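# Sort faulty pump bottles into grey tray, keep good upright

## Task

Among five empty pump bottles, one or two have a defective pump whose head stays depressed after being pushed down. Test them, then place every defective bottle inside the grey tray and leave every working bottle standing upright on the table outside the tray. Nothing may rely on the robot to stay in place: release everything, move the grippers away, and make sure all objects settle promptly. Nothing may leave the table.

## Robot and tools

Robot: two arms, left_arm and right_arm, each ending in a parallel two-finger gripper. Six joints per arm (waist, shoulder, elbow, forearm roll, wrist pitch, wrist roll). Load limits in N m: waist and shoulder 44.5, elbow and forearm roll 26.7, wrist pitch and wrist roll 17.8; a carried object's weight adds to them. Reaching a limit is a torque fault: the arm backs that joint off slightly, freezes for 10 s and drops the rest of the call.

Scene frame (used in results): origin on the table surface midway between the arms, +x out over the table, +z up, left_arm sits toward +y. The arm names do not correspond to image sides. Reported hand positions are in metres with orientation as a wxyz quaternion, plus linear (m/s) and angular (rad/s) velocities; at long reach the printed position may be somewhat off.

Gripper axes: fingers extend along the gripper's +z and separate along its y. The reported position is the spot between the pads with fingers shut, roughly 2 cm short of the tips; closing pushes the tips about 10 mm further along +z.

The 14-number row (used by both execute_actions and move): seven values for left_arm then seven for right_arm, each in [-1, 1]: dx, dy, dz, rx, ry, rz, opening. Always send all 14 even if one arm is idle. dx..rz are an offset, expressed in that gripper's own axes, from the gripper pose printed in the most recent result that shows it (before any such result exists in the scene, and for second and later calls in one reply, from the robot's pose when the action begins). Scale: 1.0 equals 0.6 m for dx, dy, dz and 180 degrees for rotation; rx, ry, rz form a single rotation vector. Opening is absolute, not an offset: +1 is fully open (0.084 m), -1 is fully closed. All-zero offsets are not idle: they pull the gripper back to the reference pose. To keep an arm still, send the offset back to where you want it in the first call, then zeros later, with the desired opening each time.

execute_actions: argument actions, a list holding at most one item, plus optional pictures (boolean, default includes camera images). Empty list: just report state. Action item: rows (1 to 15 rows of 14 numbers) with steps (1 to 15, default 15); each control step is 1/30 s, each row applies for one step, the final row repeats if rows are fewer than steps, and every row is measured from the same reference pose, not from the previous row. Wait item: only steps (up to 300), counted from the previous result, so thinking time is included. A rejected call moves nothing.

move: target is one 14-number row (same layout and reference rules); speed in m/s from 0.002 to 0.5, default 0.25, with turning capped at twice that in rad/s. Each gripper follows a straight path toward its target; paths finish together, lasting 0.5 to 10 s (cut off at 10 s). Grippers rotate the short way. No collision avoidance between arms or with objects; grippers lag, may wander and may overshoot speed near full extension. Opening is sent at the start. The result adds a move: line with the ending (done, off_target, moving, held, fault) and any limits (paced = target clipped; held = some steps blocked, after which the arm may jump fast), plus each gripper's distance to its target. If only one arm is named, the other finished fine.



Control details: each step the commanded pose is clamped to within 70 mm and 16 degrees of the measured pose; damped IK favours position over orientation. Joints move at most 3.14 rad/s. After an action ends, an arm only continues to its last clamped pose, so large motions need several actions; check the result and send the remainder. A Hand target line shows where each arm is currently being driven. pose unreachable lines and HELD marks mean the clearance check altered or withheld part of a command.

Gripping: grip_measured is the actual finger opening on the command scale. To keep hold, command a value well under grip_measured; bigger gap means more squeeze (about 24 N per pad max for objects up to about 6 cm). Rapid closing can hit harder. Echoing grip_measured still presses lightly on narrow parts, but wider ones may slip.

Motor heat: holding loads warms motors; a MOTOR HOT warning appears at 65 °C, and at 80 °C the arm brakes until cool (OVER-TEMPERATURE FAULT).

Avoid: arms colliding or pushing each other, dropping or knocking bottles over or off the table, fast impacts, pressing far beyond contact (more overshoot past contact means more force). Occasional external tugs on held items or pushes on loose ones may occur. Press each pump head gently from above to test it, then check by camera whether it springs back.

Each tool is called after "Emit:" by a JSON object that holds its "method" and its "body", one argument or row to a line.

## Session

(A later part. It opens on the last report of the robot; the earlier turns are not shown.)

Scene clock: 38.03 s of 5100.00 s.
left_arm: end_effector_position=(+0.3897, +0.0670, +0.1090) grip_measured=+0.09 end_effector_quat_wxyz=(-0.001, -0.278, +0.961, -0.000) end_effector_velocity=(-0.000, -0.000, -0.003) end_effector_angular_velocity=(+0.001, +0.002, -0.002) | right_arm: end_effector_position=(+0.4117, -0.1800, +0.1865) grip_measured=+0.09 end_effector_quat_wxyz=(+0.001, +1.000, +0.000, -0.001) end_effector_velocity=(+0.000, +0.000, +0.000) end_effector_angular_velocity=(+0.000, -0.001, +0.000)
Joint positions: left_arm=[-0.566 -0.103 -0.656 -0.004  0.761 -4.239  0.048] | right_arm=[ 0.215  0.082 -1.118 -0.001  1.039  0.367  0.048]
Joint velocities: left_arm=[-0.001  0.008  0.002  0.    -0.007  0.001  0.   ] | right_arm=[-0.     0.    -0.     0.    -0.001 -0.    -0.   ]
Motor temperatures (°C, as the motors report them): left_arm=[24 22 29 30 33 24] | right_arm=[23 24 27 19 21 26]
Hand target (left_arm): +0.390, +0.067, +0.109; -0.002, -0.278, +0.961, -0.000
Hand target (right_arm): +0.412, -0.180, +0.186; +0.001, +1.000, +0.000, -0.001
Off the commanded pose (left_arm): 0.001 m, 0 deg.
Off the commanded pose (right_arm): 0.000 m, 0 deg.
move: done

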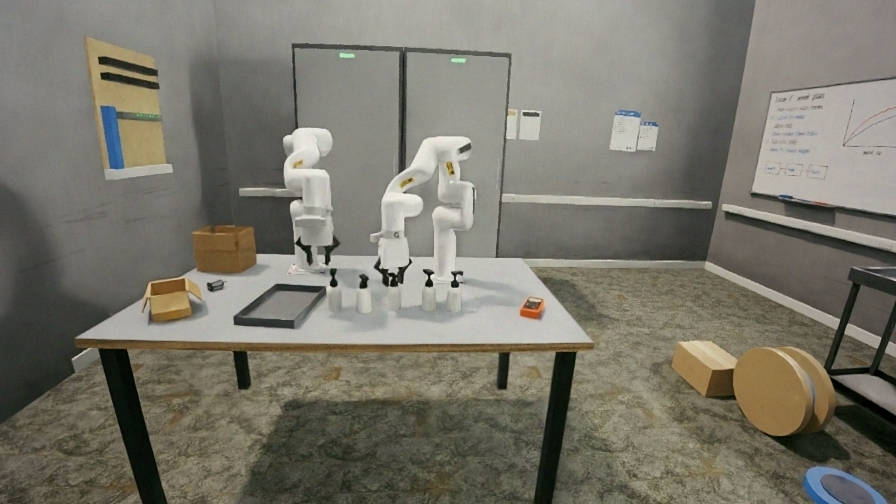

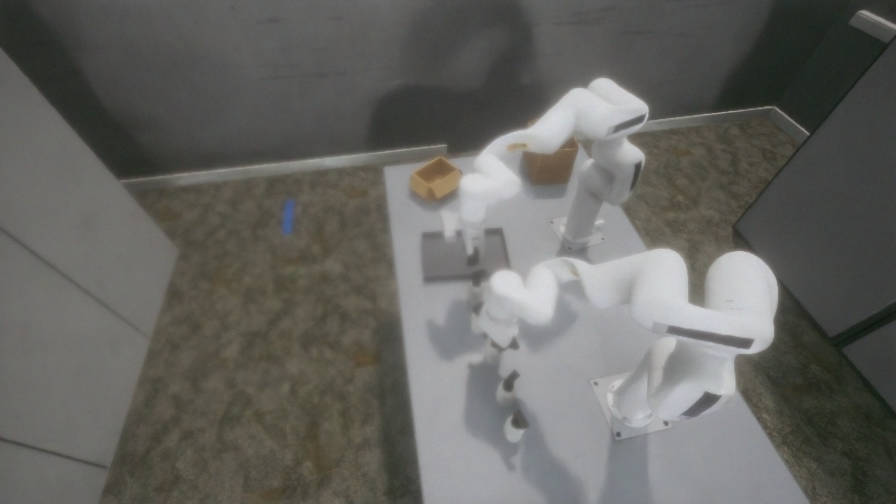

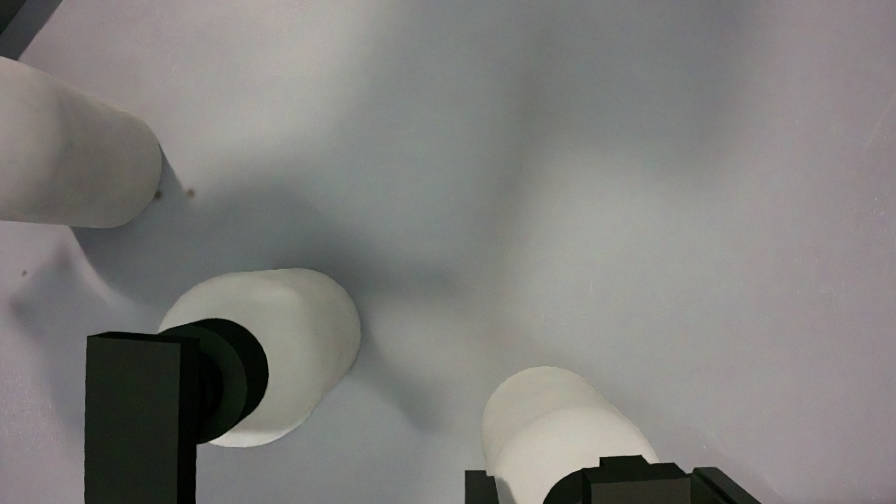

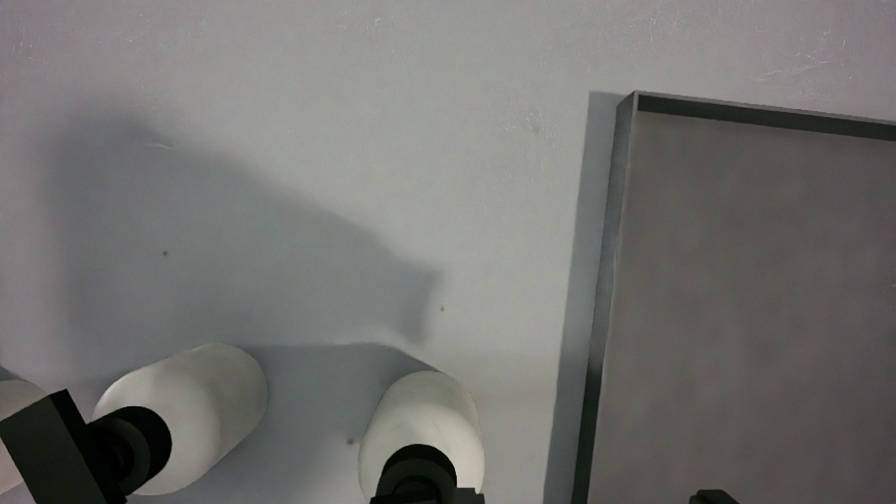

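Emit:
{"method": "execute_actions", "body": {
  "actions": []
}}

Emit:
{"method": "execute_actions", "body": {
  "actions": [
    {"rows":[[0,0,0,0,0,0,-0.8,0,0,0,0,0,0,0.1]],"steps":15}
  ],
  "pictures": false
}}

Emit:
{"method": "move", "body": {
  "target": [0,0,-0.28,0,0,0.18,-0.8,0,0,0,0,0,0,0.1]
}}

Emit:
{"method": "move", "body": {
  "target": [0,0.25,0,0,0,0,-0.8,0.002,-0.248,0,0,0,-0.155,0.1]
}}

Scene clock: 50.33 s of 5100.00 s.
left_arm: end_effector_position=(+0.3895, +0.0671, +0.1086) grip_measured=+0.09 end_effector_quat_wxyz=(-0.002, -0.278, +0.961, -0.000) end_effector_velocity=(-0.000, -0.000, +0.000) end_effector_angular_velocity=(-0.000, -0.001, -0.001) | right_arm: end_effector_position=(+0.4117, -0.1800, +0.1865) grip_measured=+0.09 end_effector_quat_wxyz=(+0.001, +1.000, +0.000, -0.001) end_effector_velocity=(-0.000, +0.000, -0.000) end_effector_angular_velocity=(+0.001, +0.000, -0.001)
Joint positions: left_arm=[-0.566 -0.103 -0.656 -0.004  0.76  -4.239  0.048] | right_arm=[ 0.215  0.082 -1.118 -0.001  1.039  0.367  0.048]
Joint velocities: left_arm=[-0. -0.  0.  0. -0.  0. -0.] | right_arm=[-0.    -0.     0.001  0.001 -0.     0.    -0.   ]
Motor temperatures (°C, as the motors report them): left_arm=[24 22 29 30 33 24] | right_arm=[23 24 27 19 21 26]
Hand target (left_arm): +0.390, +0.067, +0.109; -0.002, -0.278, +0.961, -0.000
Hand target (right_arm): +0.412, -0.180, +0.186; +0.001, +1.000, +0.000, -0.001
Off the commanded pose (left_arm): 0.000 m, 0 deg.
Off the commanded pose (right_arm): 0.000 m, 0 deg.
Steps of this call (steps 1 to 90: nothing new was sent; then 9.30 s passed at rest). Readings (end_effector_position):
1: left_arm (+0.3896, +0.0670, +0.1089) | right_arm (+0.4117, -0.1800, +0.1865)
2: left_arm (+0.3896, +0.0671, +0.1088) | right_arm (+0.4117, -0.1800, +0.1865)
4: left_arm (+0.3896, +0.0671, +0.1087) | right_arm (+0.4117, -0.1800, +0.1865)
8: left_arm (+0.3896, +0.0671, +0.1086) | right_arm (+0.4117, -0.1800, +0.1865)
90: the state above

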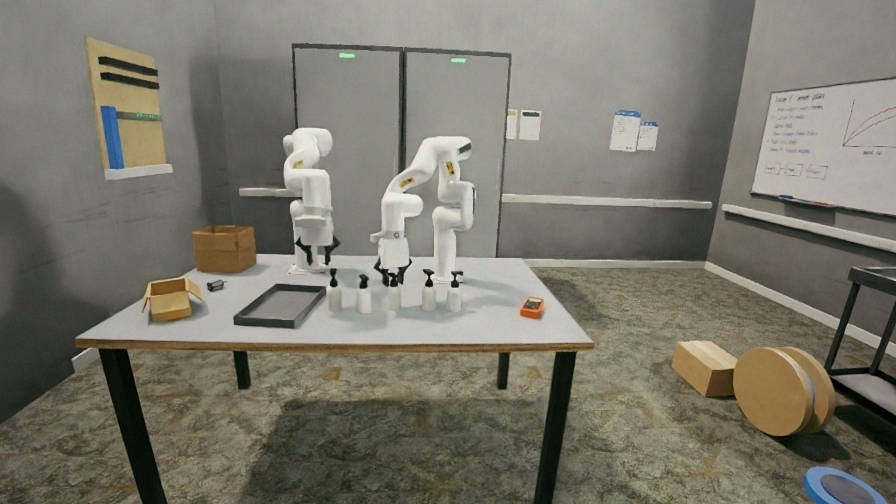

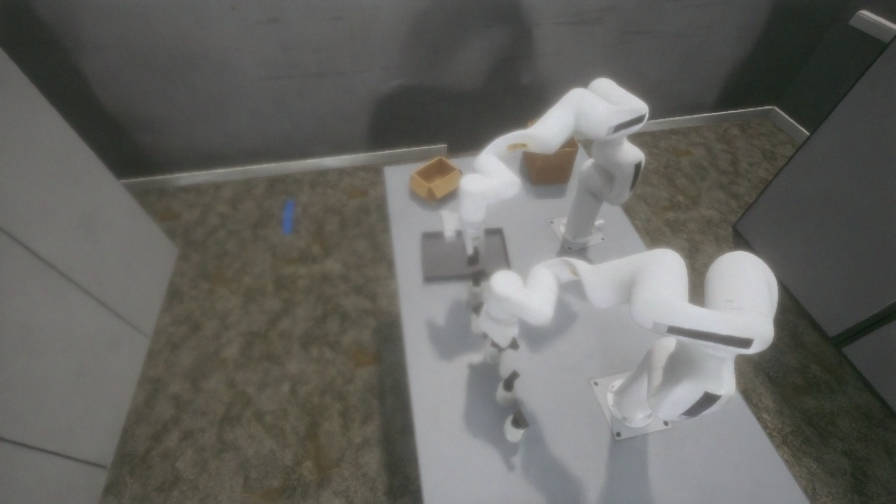

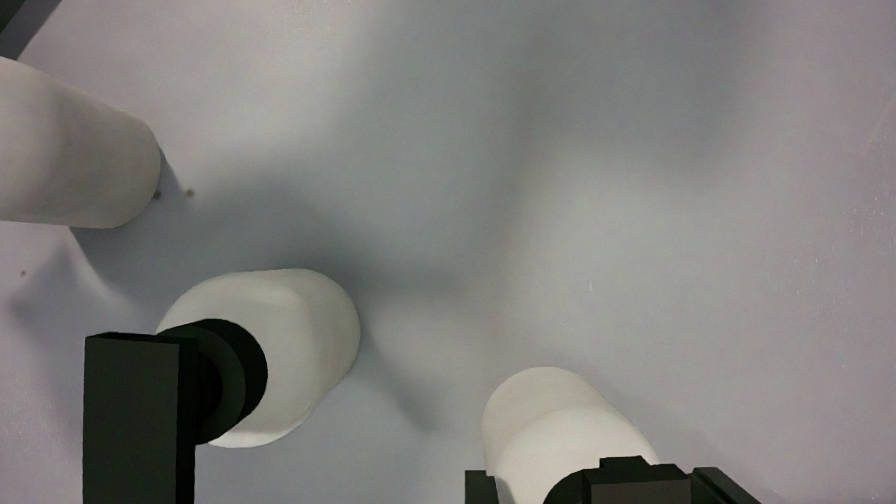

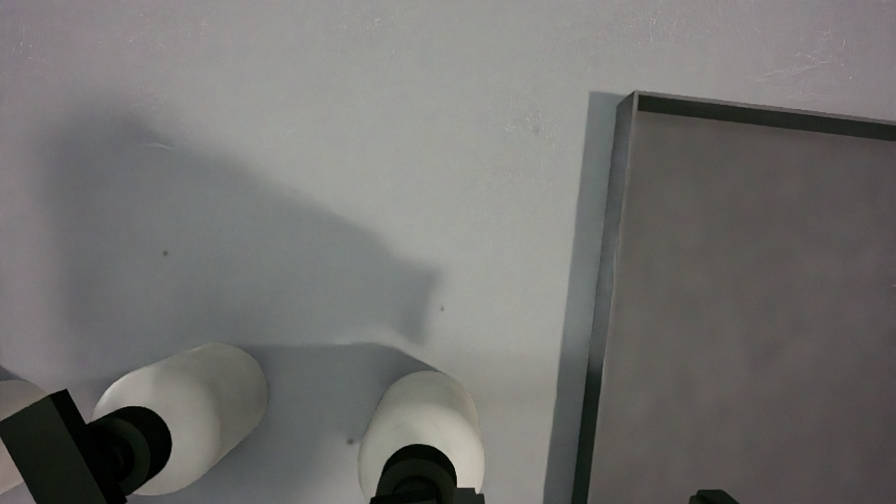

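Scene clock: 50.83 s of 5100.00 s.
left_arm: end_effector_position=(+0.3896, +0.0671, +0.1086) grip_measured=-0.39 end_effector_quat_wxyz=(-0.002, -0.278, +0.961, -0.000) end_effector_velocity=(+0.000, -0.000, +0.000) end_effector_angular_velocity=(-0.001, -0.001, +0.001) | right_arm: end_effector_position=(+0.4117, -0.1800, +0.1865) grip_measured=+0.09 end_effector_quat_wxyz=(+0.001, +1.000, +0.000, -0.001) end_effector_velocity=(-0.000, -0.000, -0.000) end_effector_angular_velocity=(-0.001, +0.002, +0.000)
Joint positions: left_arm=[-0.566 -0.103 -0.656 -0.004  0.76  -4.239  0.027] | right_arm=[ 0.215  0.082 -1.118 -0.001  1.039  0.367  0.048]
Joint velocities: left_arm=[-0.    -0.001  0.    -0.    -0.    -0.001 -0.   ] | right_arm=[-0.     0.     0.001 -0.     0.001 -0.    -0.   ]
Motor temperatures (°C, as the motors report them): left_arm=[24 22 29 30 33 24] | right_arm=[23 24 27 19 21 26]
Hand target (left_arm): +0.390, +0.067, +0.109; -0.002, -0.278, +0.961, -0.000
Hand target (right_arm): +0.412, -0.180, +0.186; +0.001, +1.000, +0.000, -0.001
Off the commanded pose (left_arm): 0.000 m, 0 deg.
Off the commanded pose (right_arm): 0.000 m, 0 deg.
Steps of this call (steps 1 to 15: all 15 steps of this action). Readings (end_effector_position):
1: left_arm (+0.3896, +0.0671, +0.1086) | right_arm (+0.4117, -0.1800, +0.1865)
2: left_arm (+0.3896, +0.0671, +0.1086) | right_arm (+0.4117, -0.1800, +0.1865)
4: left_arm (+0.3895, +0.0671, +0.1086) | right_arm (+0.4117, -0.1800, +0.1865)
8: left_arm (+0.3896, +0.0671, +0.1086) | right_arm (+0.4117, -0.1800, +0.1865)
15: the state above

Scene clock: 52.73 s of 5100.00 s.
left_arm: end_effector_position=(+0.3897, +0.0678, +0.2760) grip_measured=-0.39 end_effector_quat_wxyz=(-0.002, +0.001, +1.000, -0.000) end_effector_velocity=(+0.000, -0.001, +0.004) end_effector_angular_velocity=(-0.001, -0.000, -0.013) | right_arm: end_effector_position=(+0.4117, -0.1800, +0.1865) grip_measured=+0.09 end_effector_quat_wxyz=(+0.001, +1.000, +0.000, -0.001) end_effector_velocity=(-0.001, -0.000, -0.001) end_effector_angular_velocity=(-0.001, +0.003, -0.000)
Joint positions: left_arm=[-0.564 -0.305 -0.967 -0.002  1.274 -3.675  0.027] | right_arm=[ 0.215  0.082 -1.118 -0.001  1.039  0.367  0.048]
Joint velocities: left_arm=[-0.002  0.001 -0.012 -0.001  0.011  0.011 -0.   ] | right_arm=[ 0.     0.001  0.001  0.001  0.001  0.    -0.   ]
Motor temperatures (°C, as the motors report them): left_arm=[24 22 29 30 33 24] | right_arm=[23 24 27 19 21 26]
Hand target (left_arm): +0.390, +0.068, +0.277; -0.001, +0.001, +1.000, -0.000
Hand target (right_arm): +0.412, -0.180, +0.186; +0.001, +1.000, +0.000, -0.001
Off the commanded pose (left_arm): 0.001 m, 0 deg.
Off the commanded pose (right_arm): 0.000 m, 0 deg.
move: done

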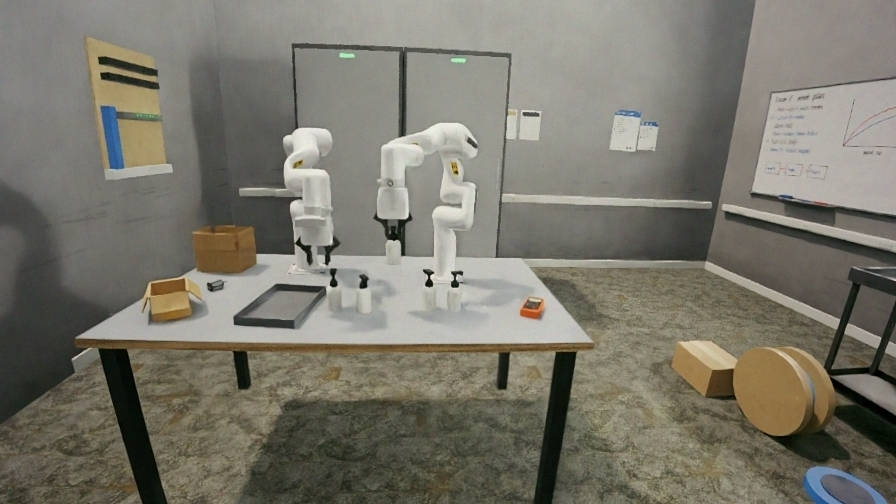

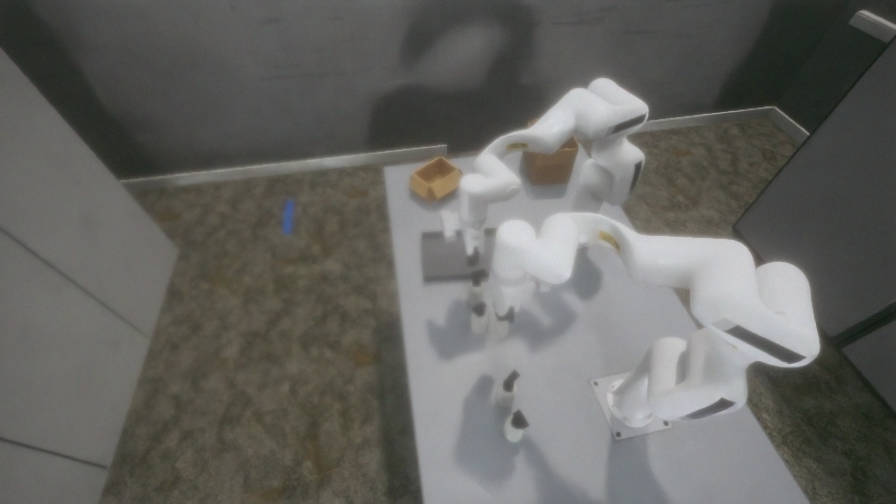

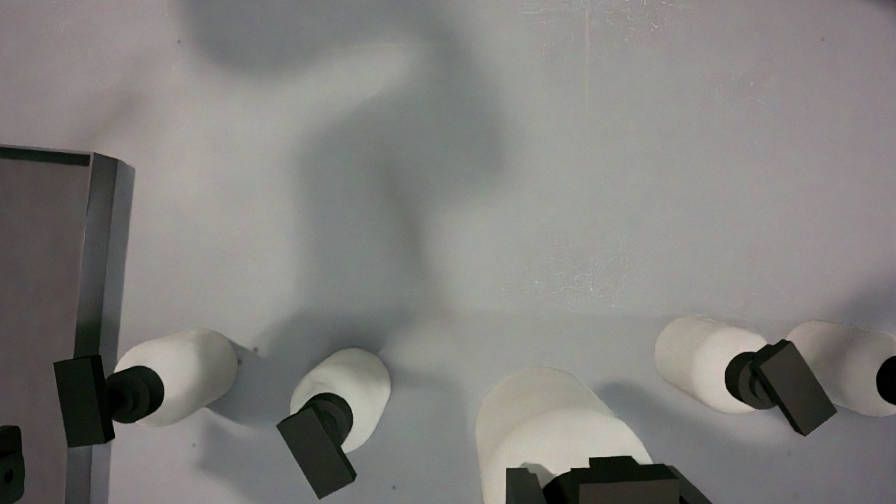

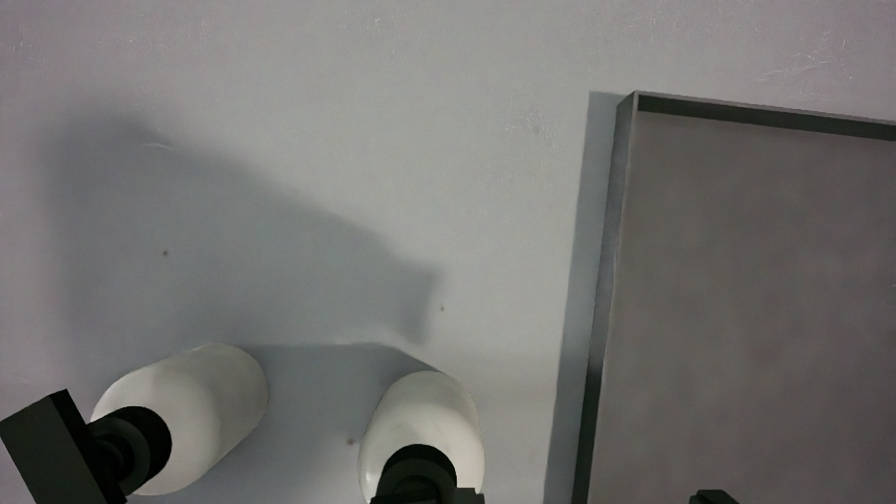

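Scene clock: 54.47 s of 5100.00 s.
left_arm: end_effector_position=(+0.3905, +0.2175, +0.2762) grip_measured=-0.39 end_effector_quat_wxyz=(-0.001, +0.001, +1.000, -0.001) end_effector_velocity=(-0.004, +0.001, -0.007) end_effector_angular_velocity=(+0.002, +0.020, -0.001) | right_arm: end_effector_position=(+0.4128, -0.0313, +0.1865) grip_measured=+0.09 end_effector_quat_wxyz=(+0.000, +0.970, +0.241, -0.001) end_effector_velocity=(-0.000, +0.001, -0.001) end_effector_angular_velocity=(-0.001, +0.002, +0.001)
Joint positions: left_arm=[-0.177 -0.487 -0.817 -0.002  1.305 -3.288  0.027] | right_arm=[ 0.466  0.323 -1.437  0.     1.116  0.13   0.048]
Joint velocities: left_arm=[ 0.001  0.003  0.013 -0.001  0.004  0.003 -0.   ] | right_arm=[ 0.001  0.002 -0.001  0.001  0.001 -0.    -0.   ]
Motor temperatures (°C, as the motors report them): left_arm=[24 22 29 30 33 24] | right_arm=[23 24 27 19 21 26]
Hand target (left_arm): +0.390, +0.218, +0.276; -0.002, +0.001, +1.000, -0.000
Hand target (right_arm): +0.413, -0.031, +0.186; +0.000, +0.970, +0.241, -0.001
Off the commanded pose (left_arm): 0.001 m, 0 deg.
Off the commanded pose (right_arm): 0.000 m, 0 deg.
move: done

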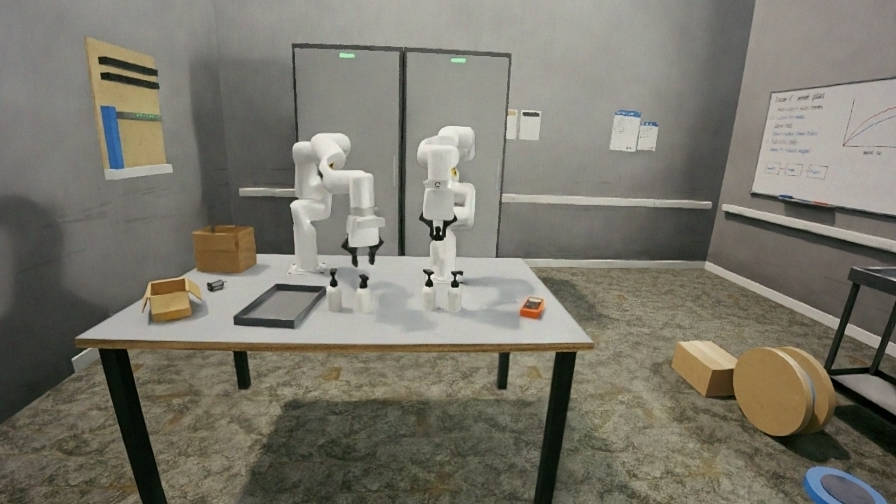

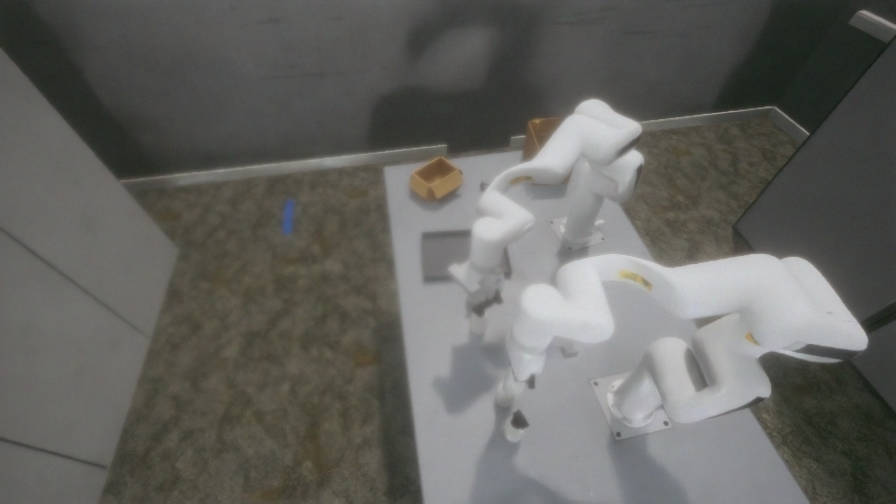

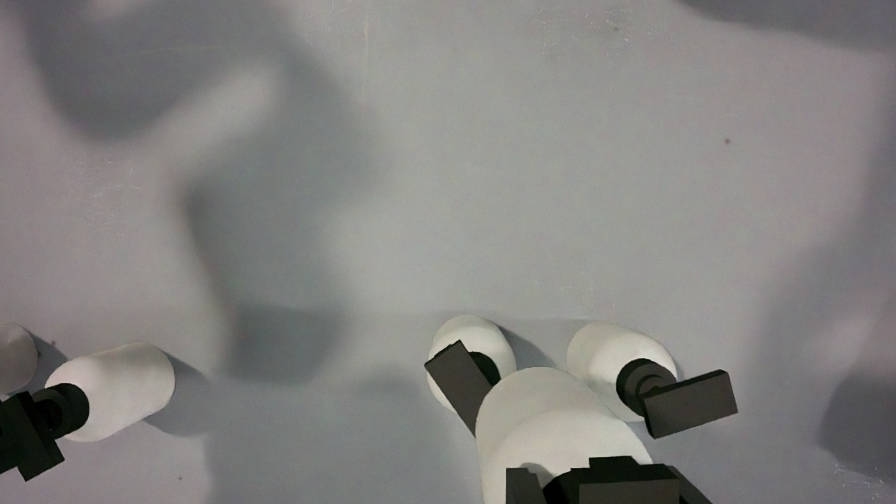

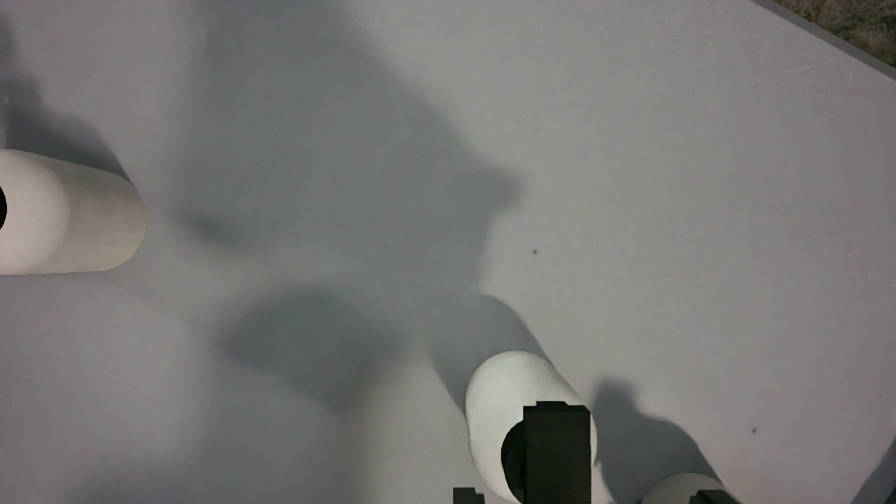

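Emit:
{"method": "move", "body": {
  "target": [0,0,0,0,0,0,-0.8,0,0,0.126,0,0,0,0.1],
  "speed": 0.1
}}

Emit:
{"method": "execute_actions", "body": {
  "actions": [
    {"rows":[[0,0,0,0,0,0,-0.8,0,0,0,0,0,0,-0.8]],"steps":15}
  ]
}}

Scene clock: 58.63 s of 5100.00 s.
left_arm: end_effector_position=(+0.3905, +0.2175, +0.2762) grip_measured=-0.39 end_effector_quat_wxyz=(-0.001, +0.001, +1.000, -0.001) end_effector_velocity=(-0.000, -0.001, +0.000) end_effector_angular_velocity=(-0.000, -0.000, -0.005) | right_arm: end_effector_position=(+0.4127, -0.0311, +0.1117) grip_measured=+0.09 end_effector_quat_wxyz=(+0.000, +0.970, +0.241, -0.001) end_effector_velocity=(-0.001, -0.001, -0.005) end_effector_angular_velocity=(-0.002, +0.003, +0.000)
Joint positions: left_arm=[-0.177 -0.487 -0.817 -0.002  1.305 -3.288  0.027] | right_arm=[ 0.466  0.408 -1.335  0.     0.928  0.13   0.048]
Joint velocities: left_arm=[-0.002 -0.    -0.    -0.    -0.     0.003 -0.   ] | right_arm=[ 0.     0.005  0.005 -0.    -0.007  0.     0.   ]
Motor temperatures (°C, as the motors report them): left_arm=[24 22 29 30 33 24] | right_arm=[23 24 27 19 21 26]
Hand target (left_arm): +0.390, +0.217, +0.276; -0.001, +0.001, +1.000, -0.001
Hand target (right_arm): +0.412, -0.031, +0.111; +0.000, +0.970, +0.241, -0.001
Off the commanded pose (left_arm): 0.000 m, 0 deg.
Off the commanded pose (right_arm): 0.001 m, 0 deg.
move: done

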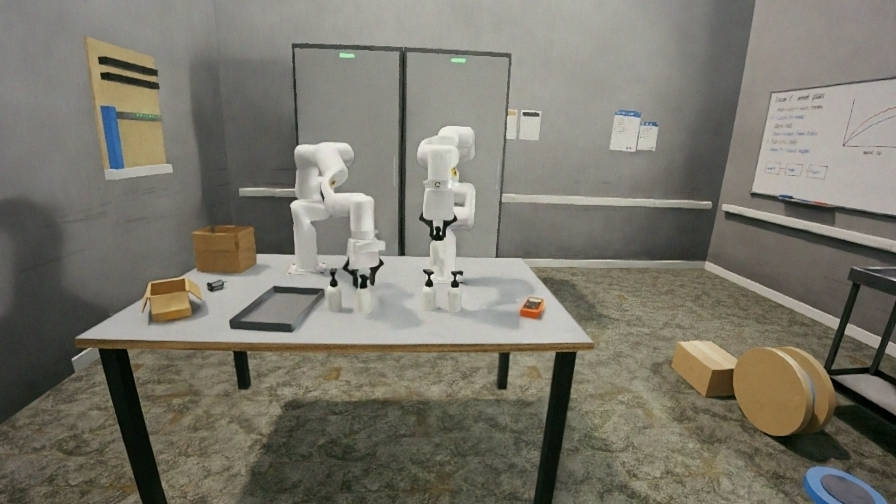

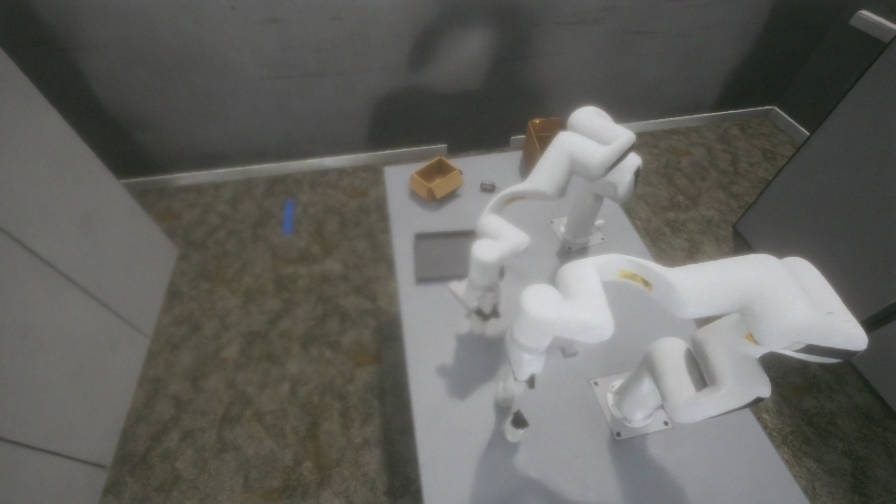

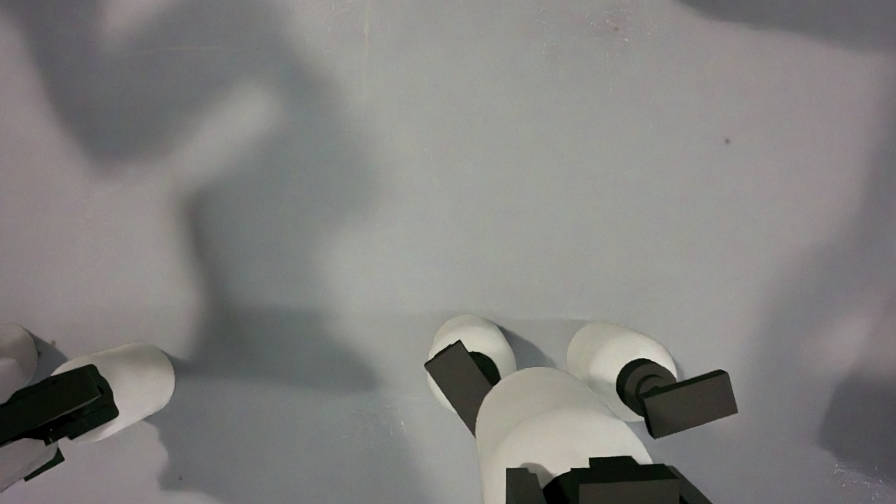

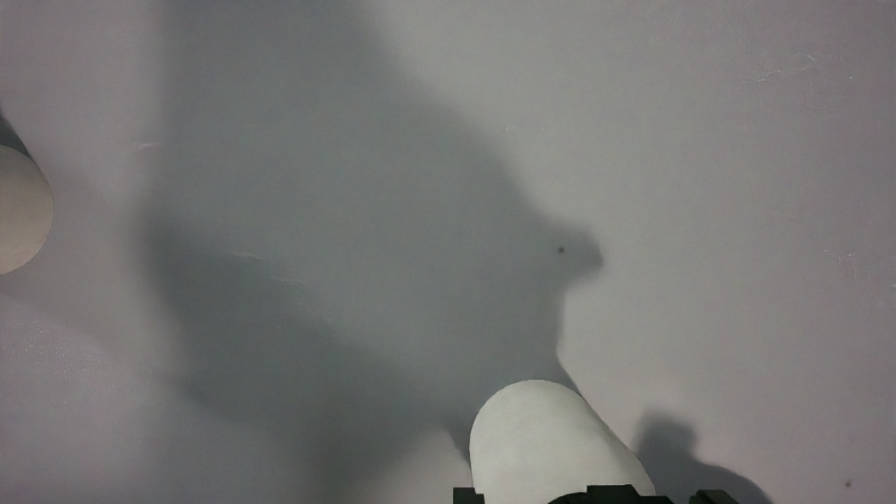

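Scene clock: 59.13 s of 5100.00 s.
left_arm: end_effector_position=(+0.3905, +0.2175, +0.2762) grip_measured=-0.39 end_effector_quat_wxyz=(-0.001, +0.001, +1.000, -0.001) end_effector_velocity=(+0.000, -0.000, +0.000) end_effector_angular_velocity=(-0.000, -0.000, -0.000) | right_arm: end_effector_position=(+0.4127, -0.0311, +0.1117) grip_measured=-0.39 end_effector_quat_wxyz=(+0.000, +0.970, +0.241, -0.001) end_effector_velocity=(+0.000, +0.000, +0.000) end_effector_angular_velocity=(+0.000, -0.002, +0.000)
Joint positions: left_arm=[-0.177 -0.487 -0.817 -0.002  1.305 -3.288  0.027] | right_arm=[ 0.466  0.408 -1.334  0.     0.928  0.13   0.027]
Joint velocities: left_arm=[-0. -0. -0. -0.  0. -0. -0.] | right_arm=[ 0.    -0.    -0.001 -0.001 -0.001  0.    -0.   ]
Motor temperatures (°C, as the motors report them): left_arm=[24 22 29 30 33 24] | right_arm=[23 24 27 19 21 26]
Hand target (left_arm): +0.390, +0.217, +0.276; -0.001, +0.001, +1.000, -0.001
Hand target (right_arm): +0.413, -0.031, +0.112; +0.000, +0.970, +0.241, -0.001
Off the commanded pose (left_arm): 0.000 m, 0 deg.
Off the commanded pose (right_arm): 0.000 m, 0 deg.
Steps of this call (steps 1 to 15: all 15 steps of this action). Readings (end_effector_position):
1: left_arm (+0.3905, +0.2175, +0.2762) | right_arm (+0.4127, -0.0311, +0.1115)
2: left_arm (+0.3905, +0.2175, +0.2762) | right_arm (+0.4126, -0.0311, +0.1115)
4: left_arm (+0.3905, +0.2175, +0.2762) | right_arm (+0.4126, -0.0311, +0.1115)
8: left_arm (+0.3905, +0.2175, +0.2762) | right_arm (+0.4127, -0.0311, +0.1117)
15: the state above

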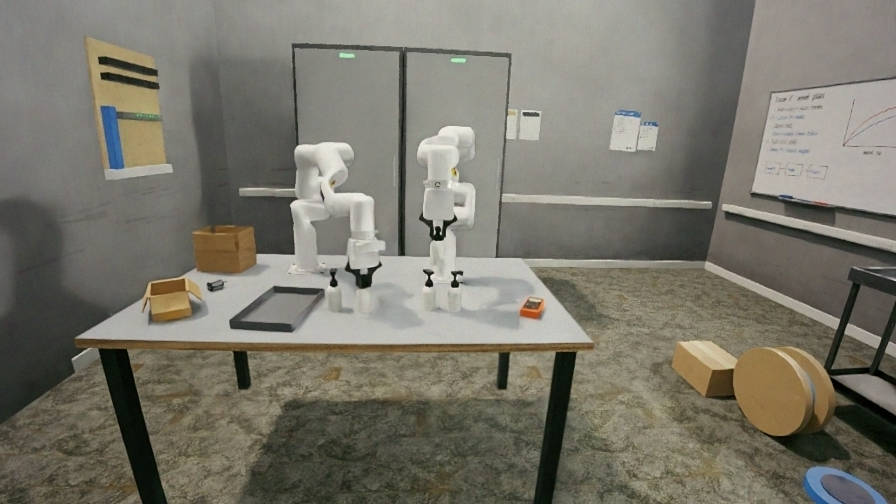

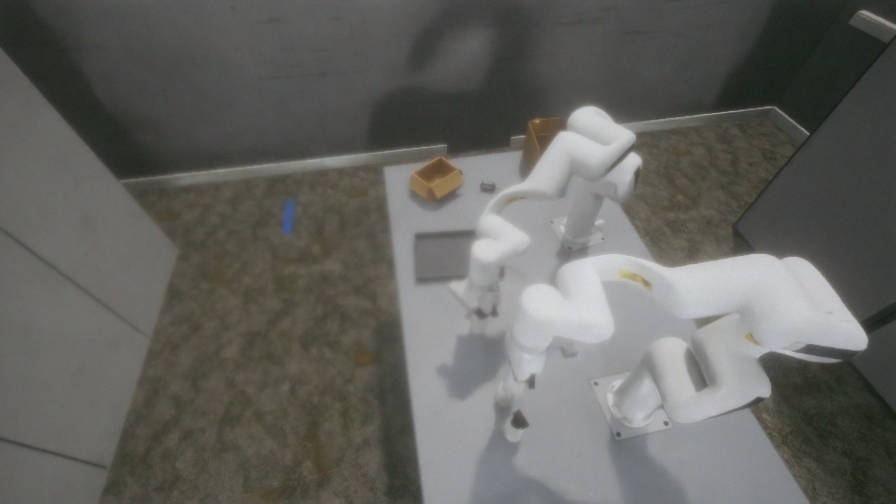

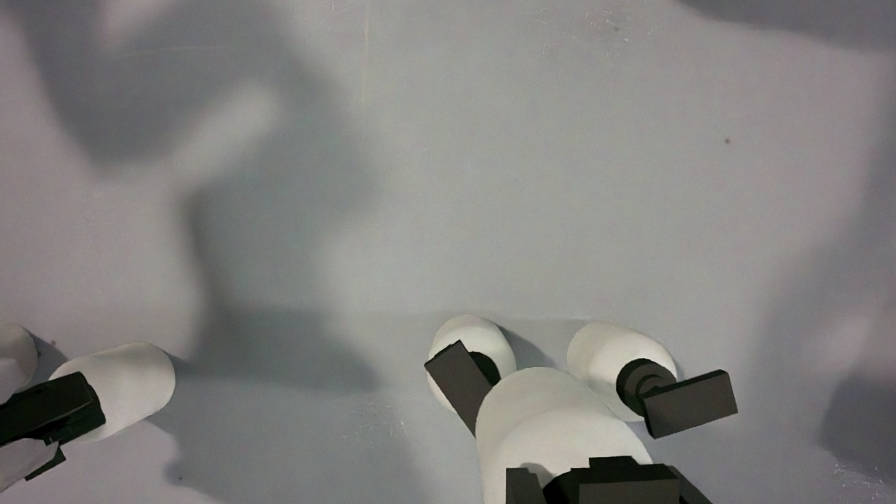

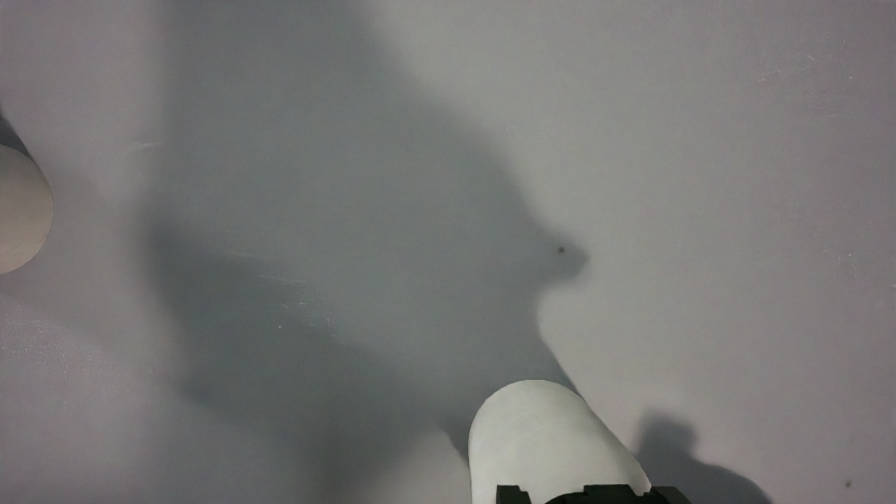

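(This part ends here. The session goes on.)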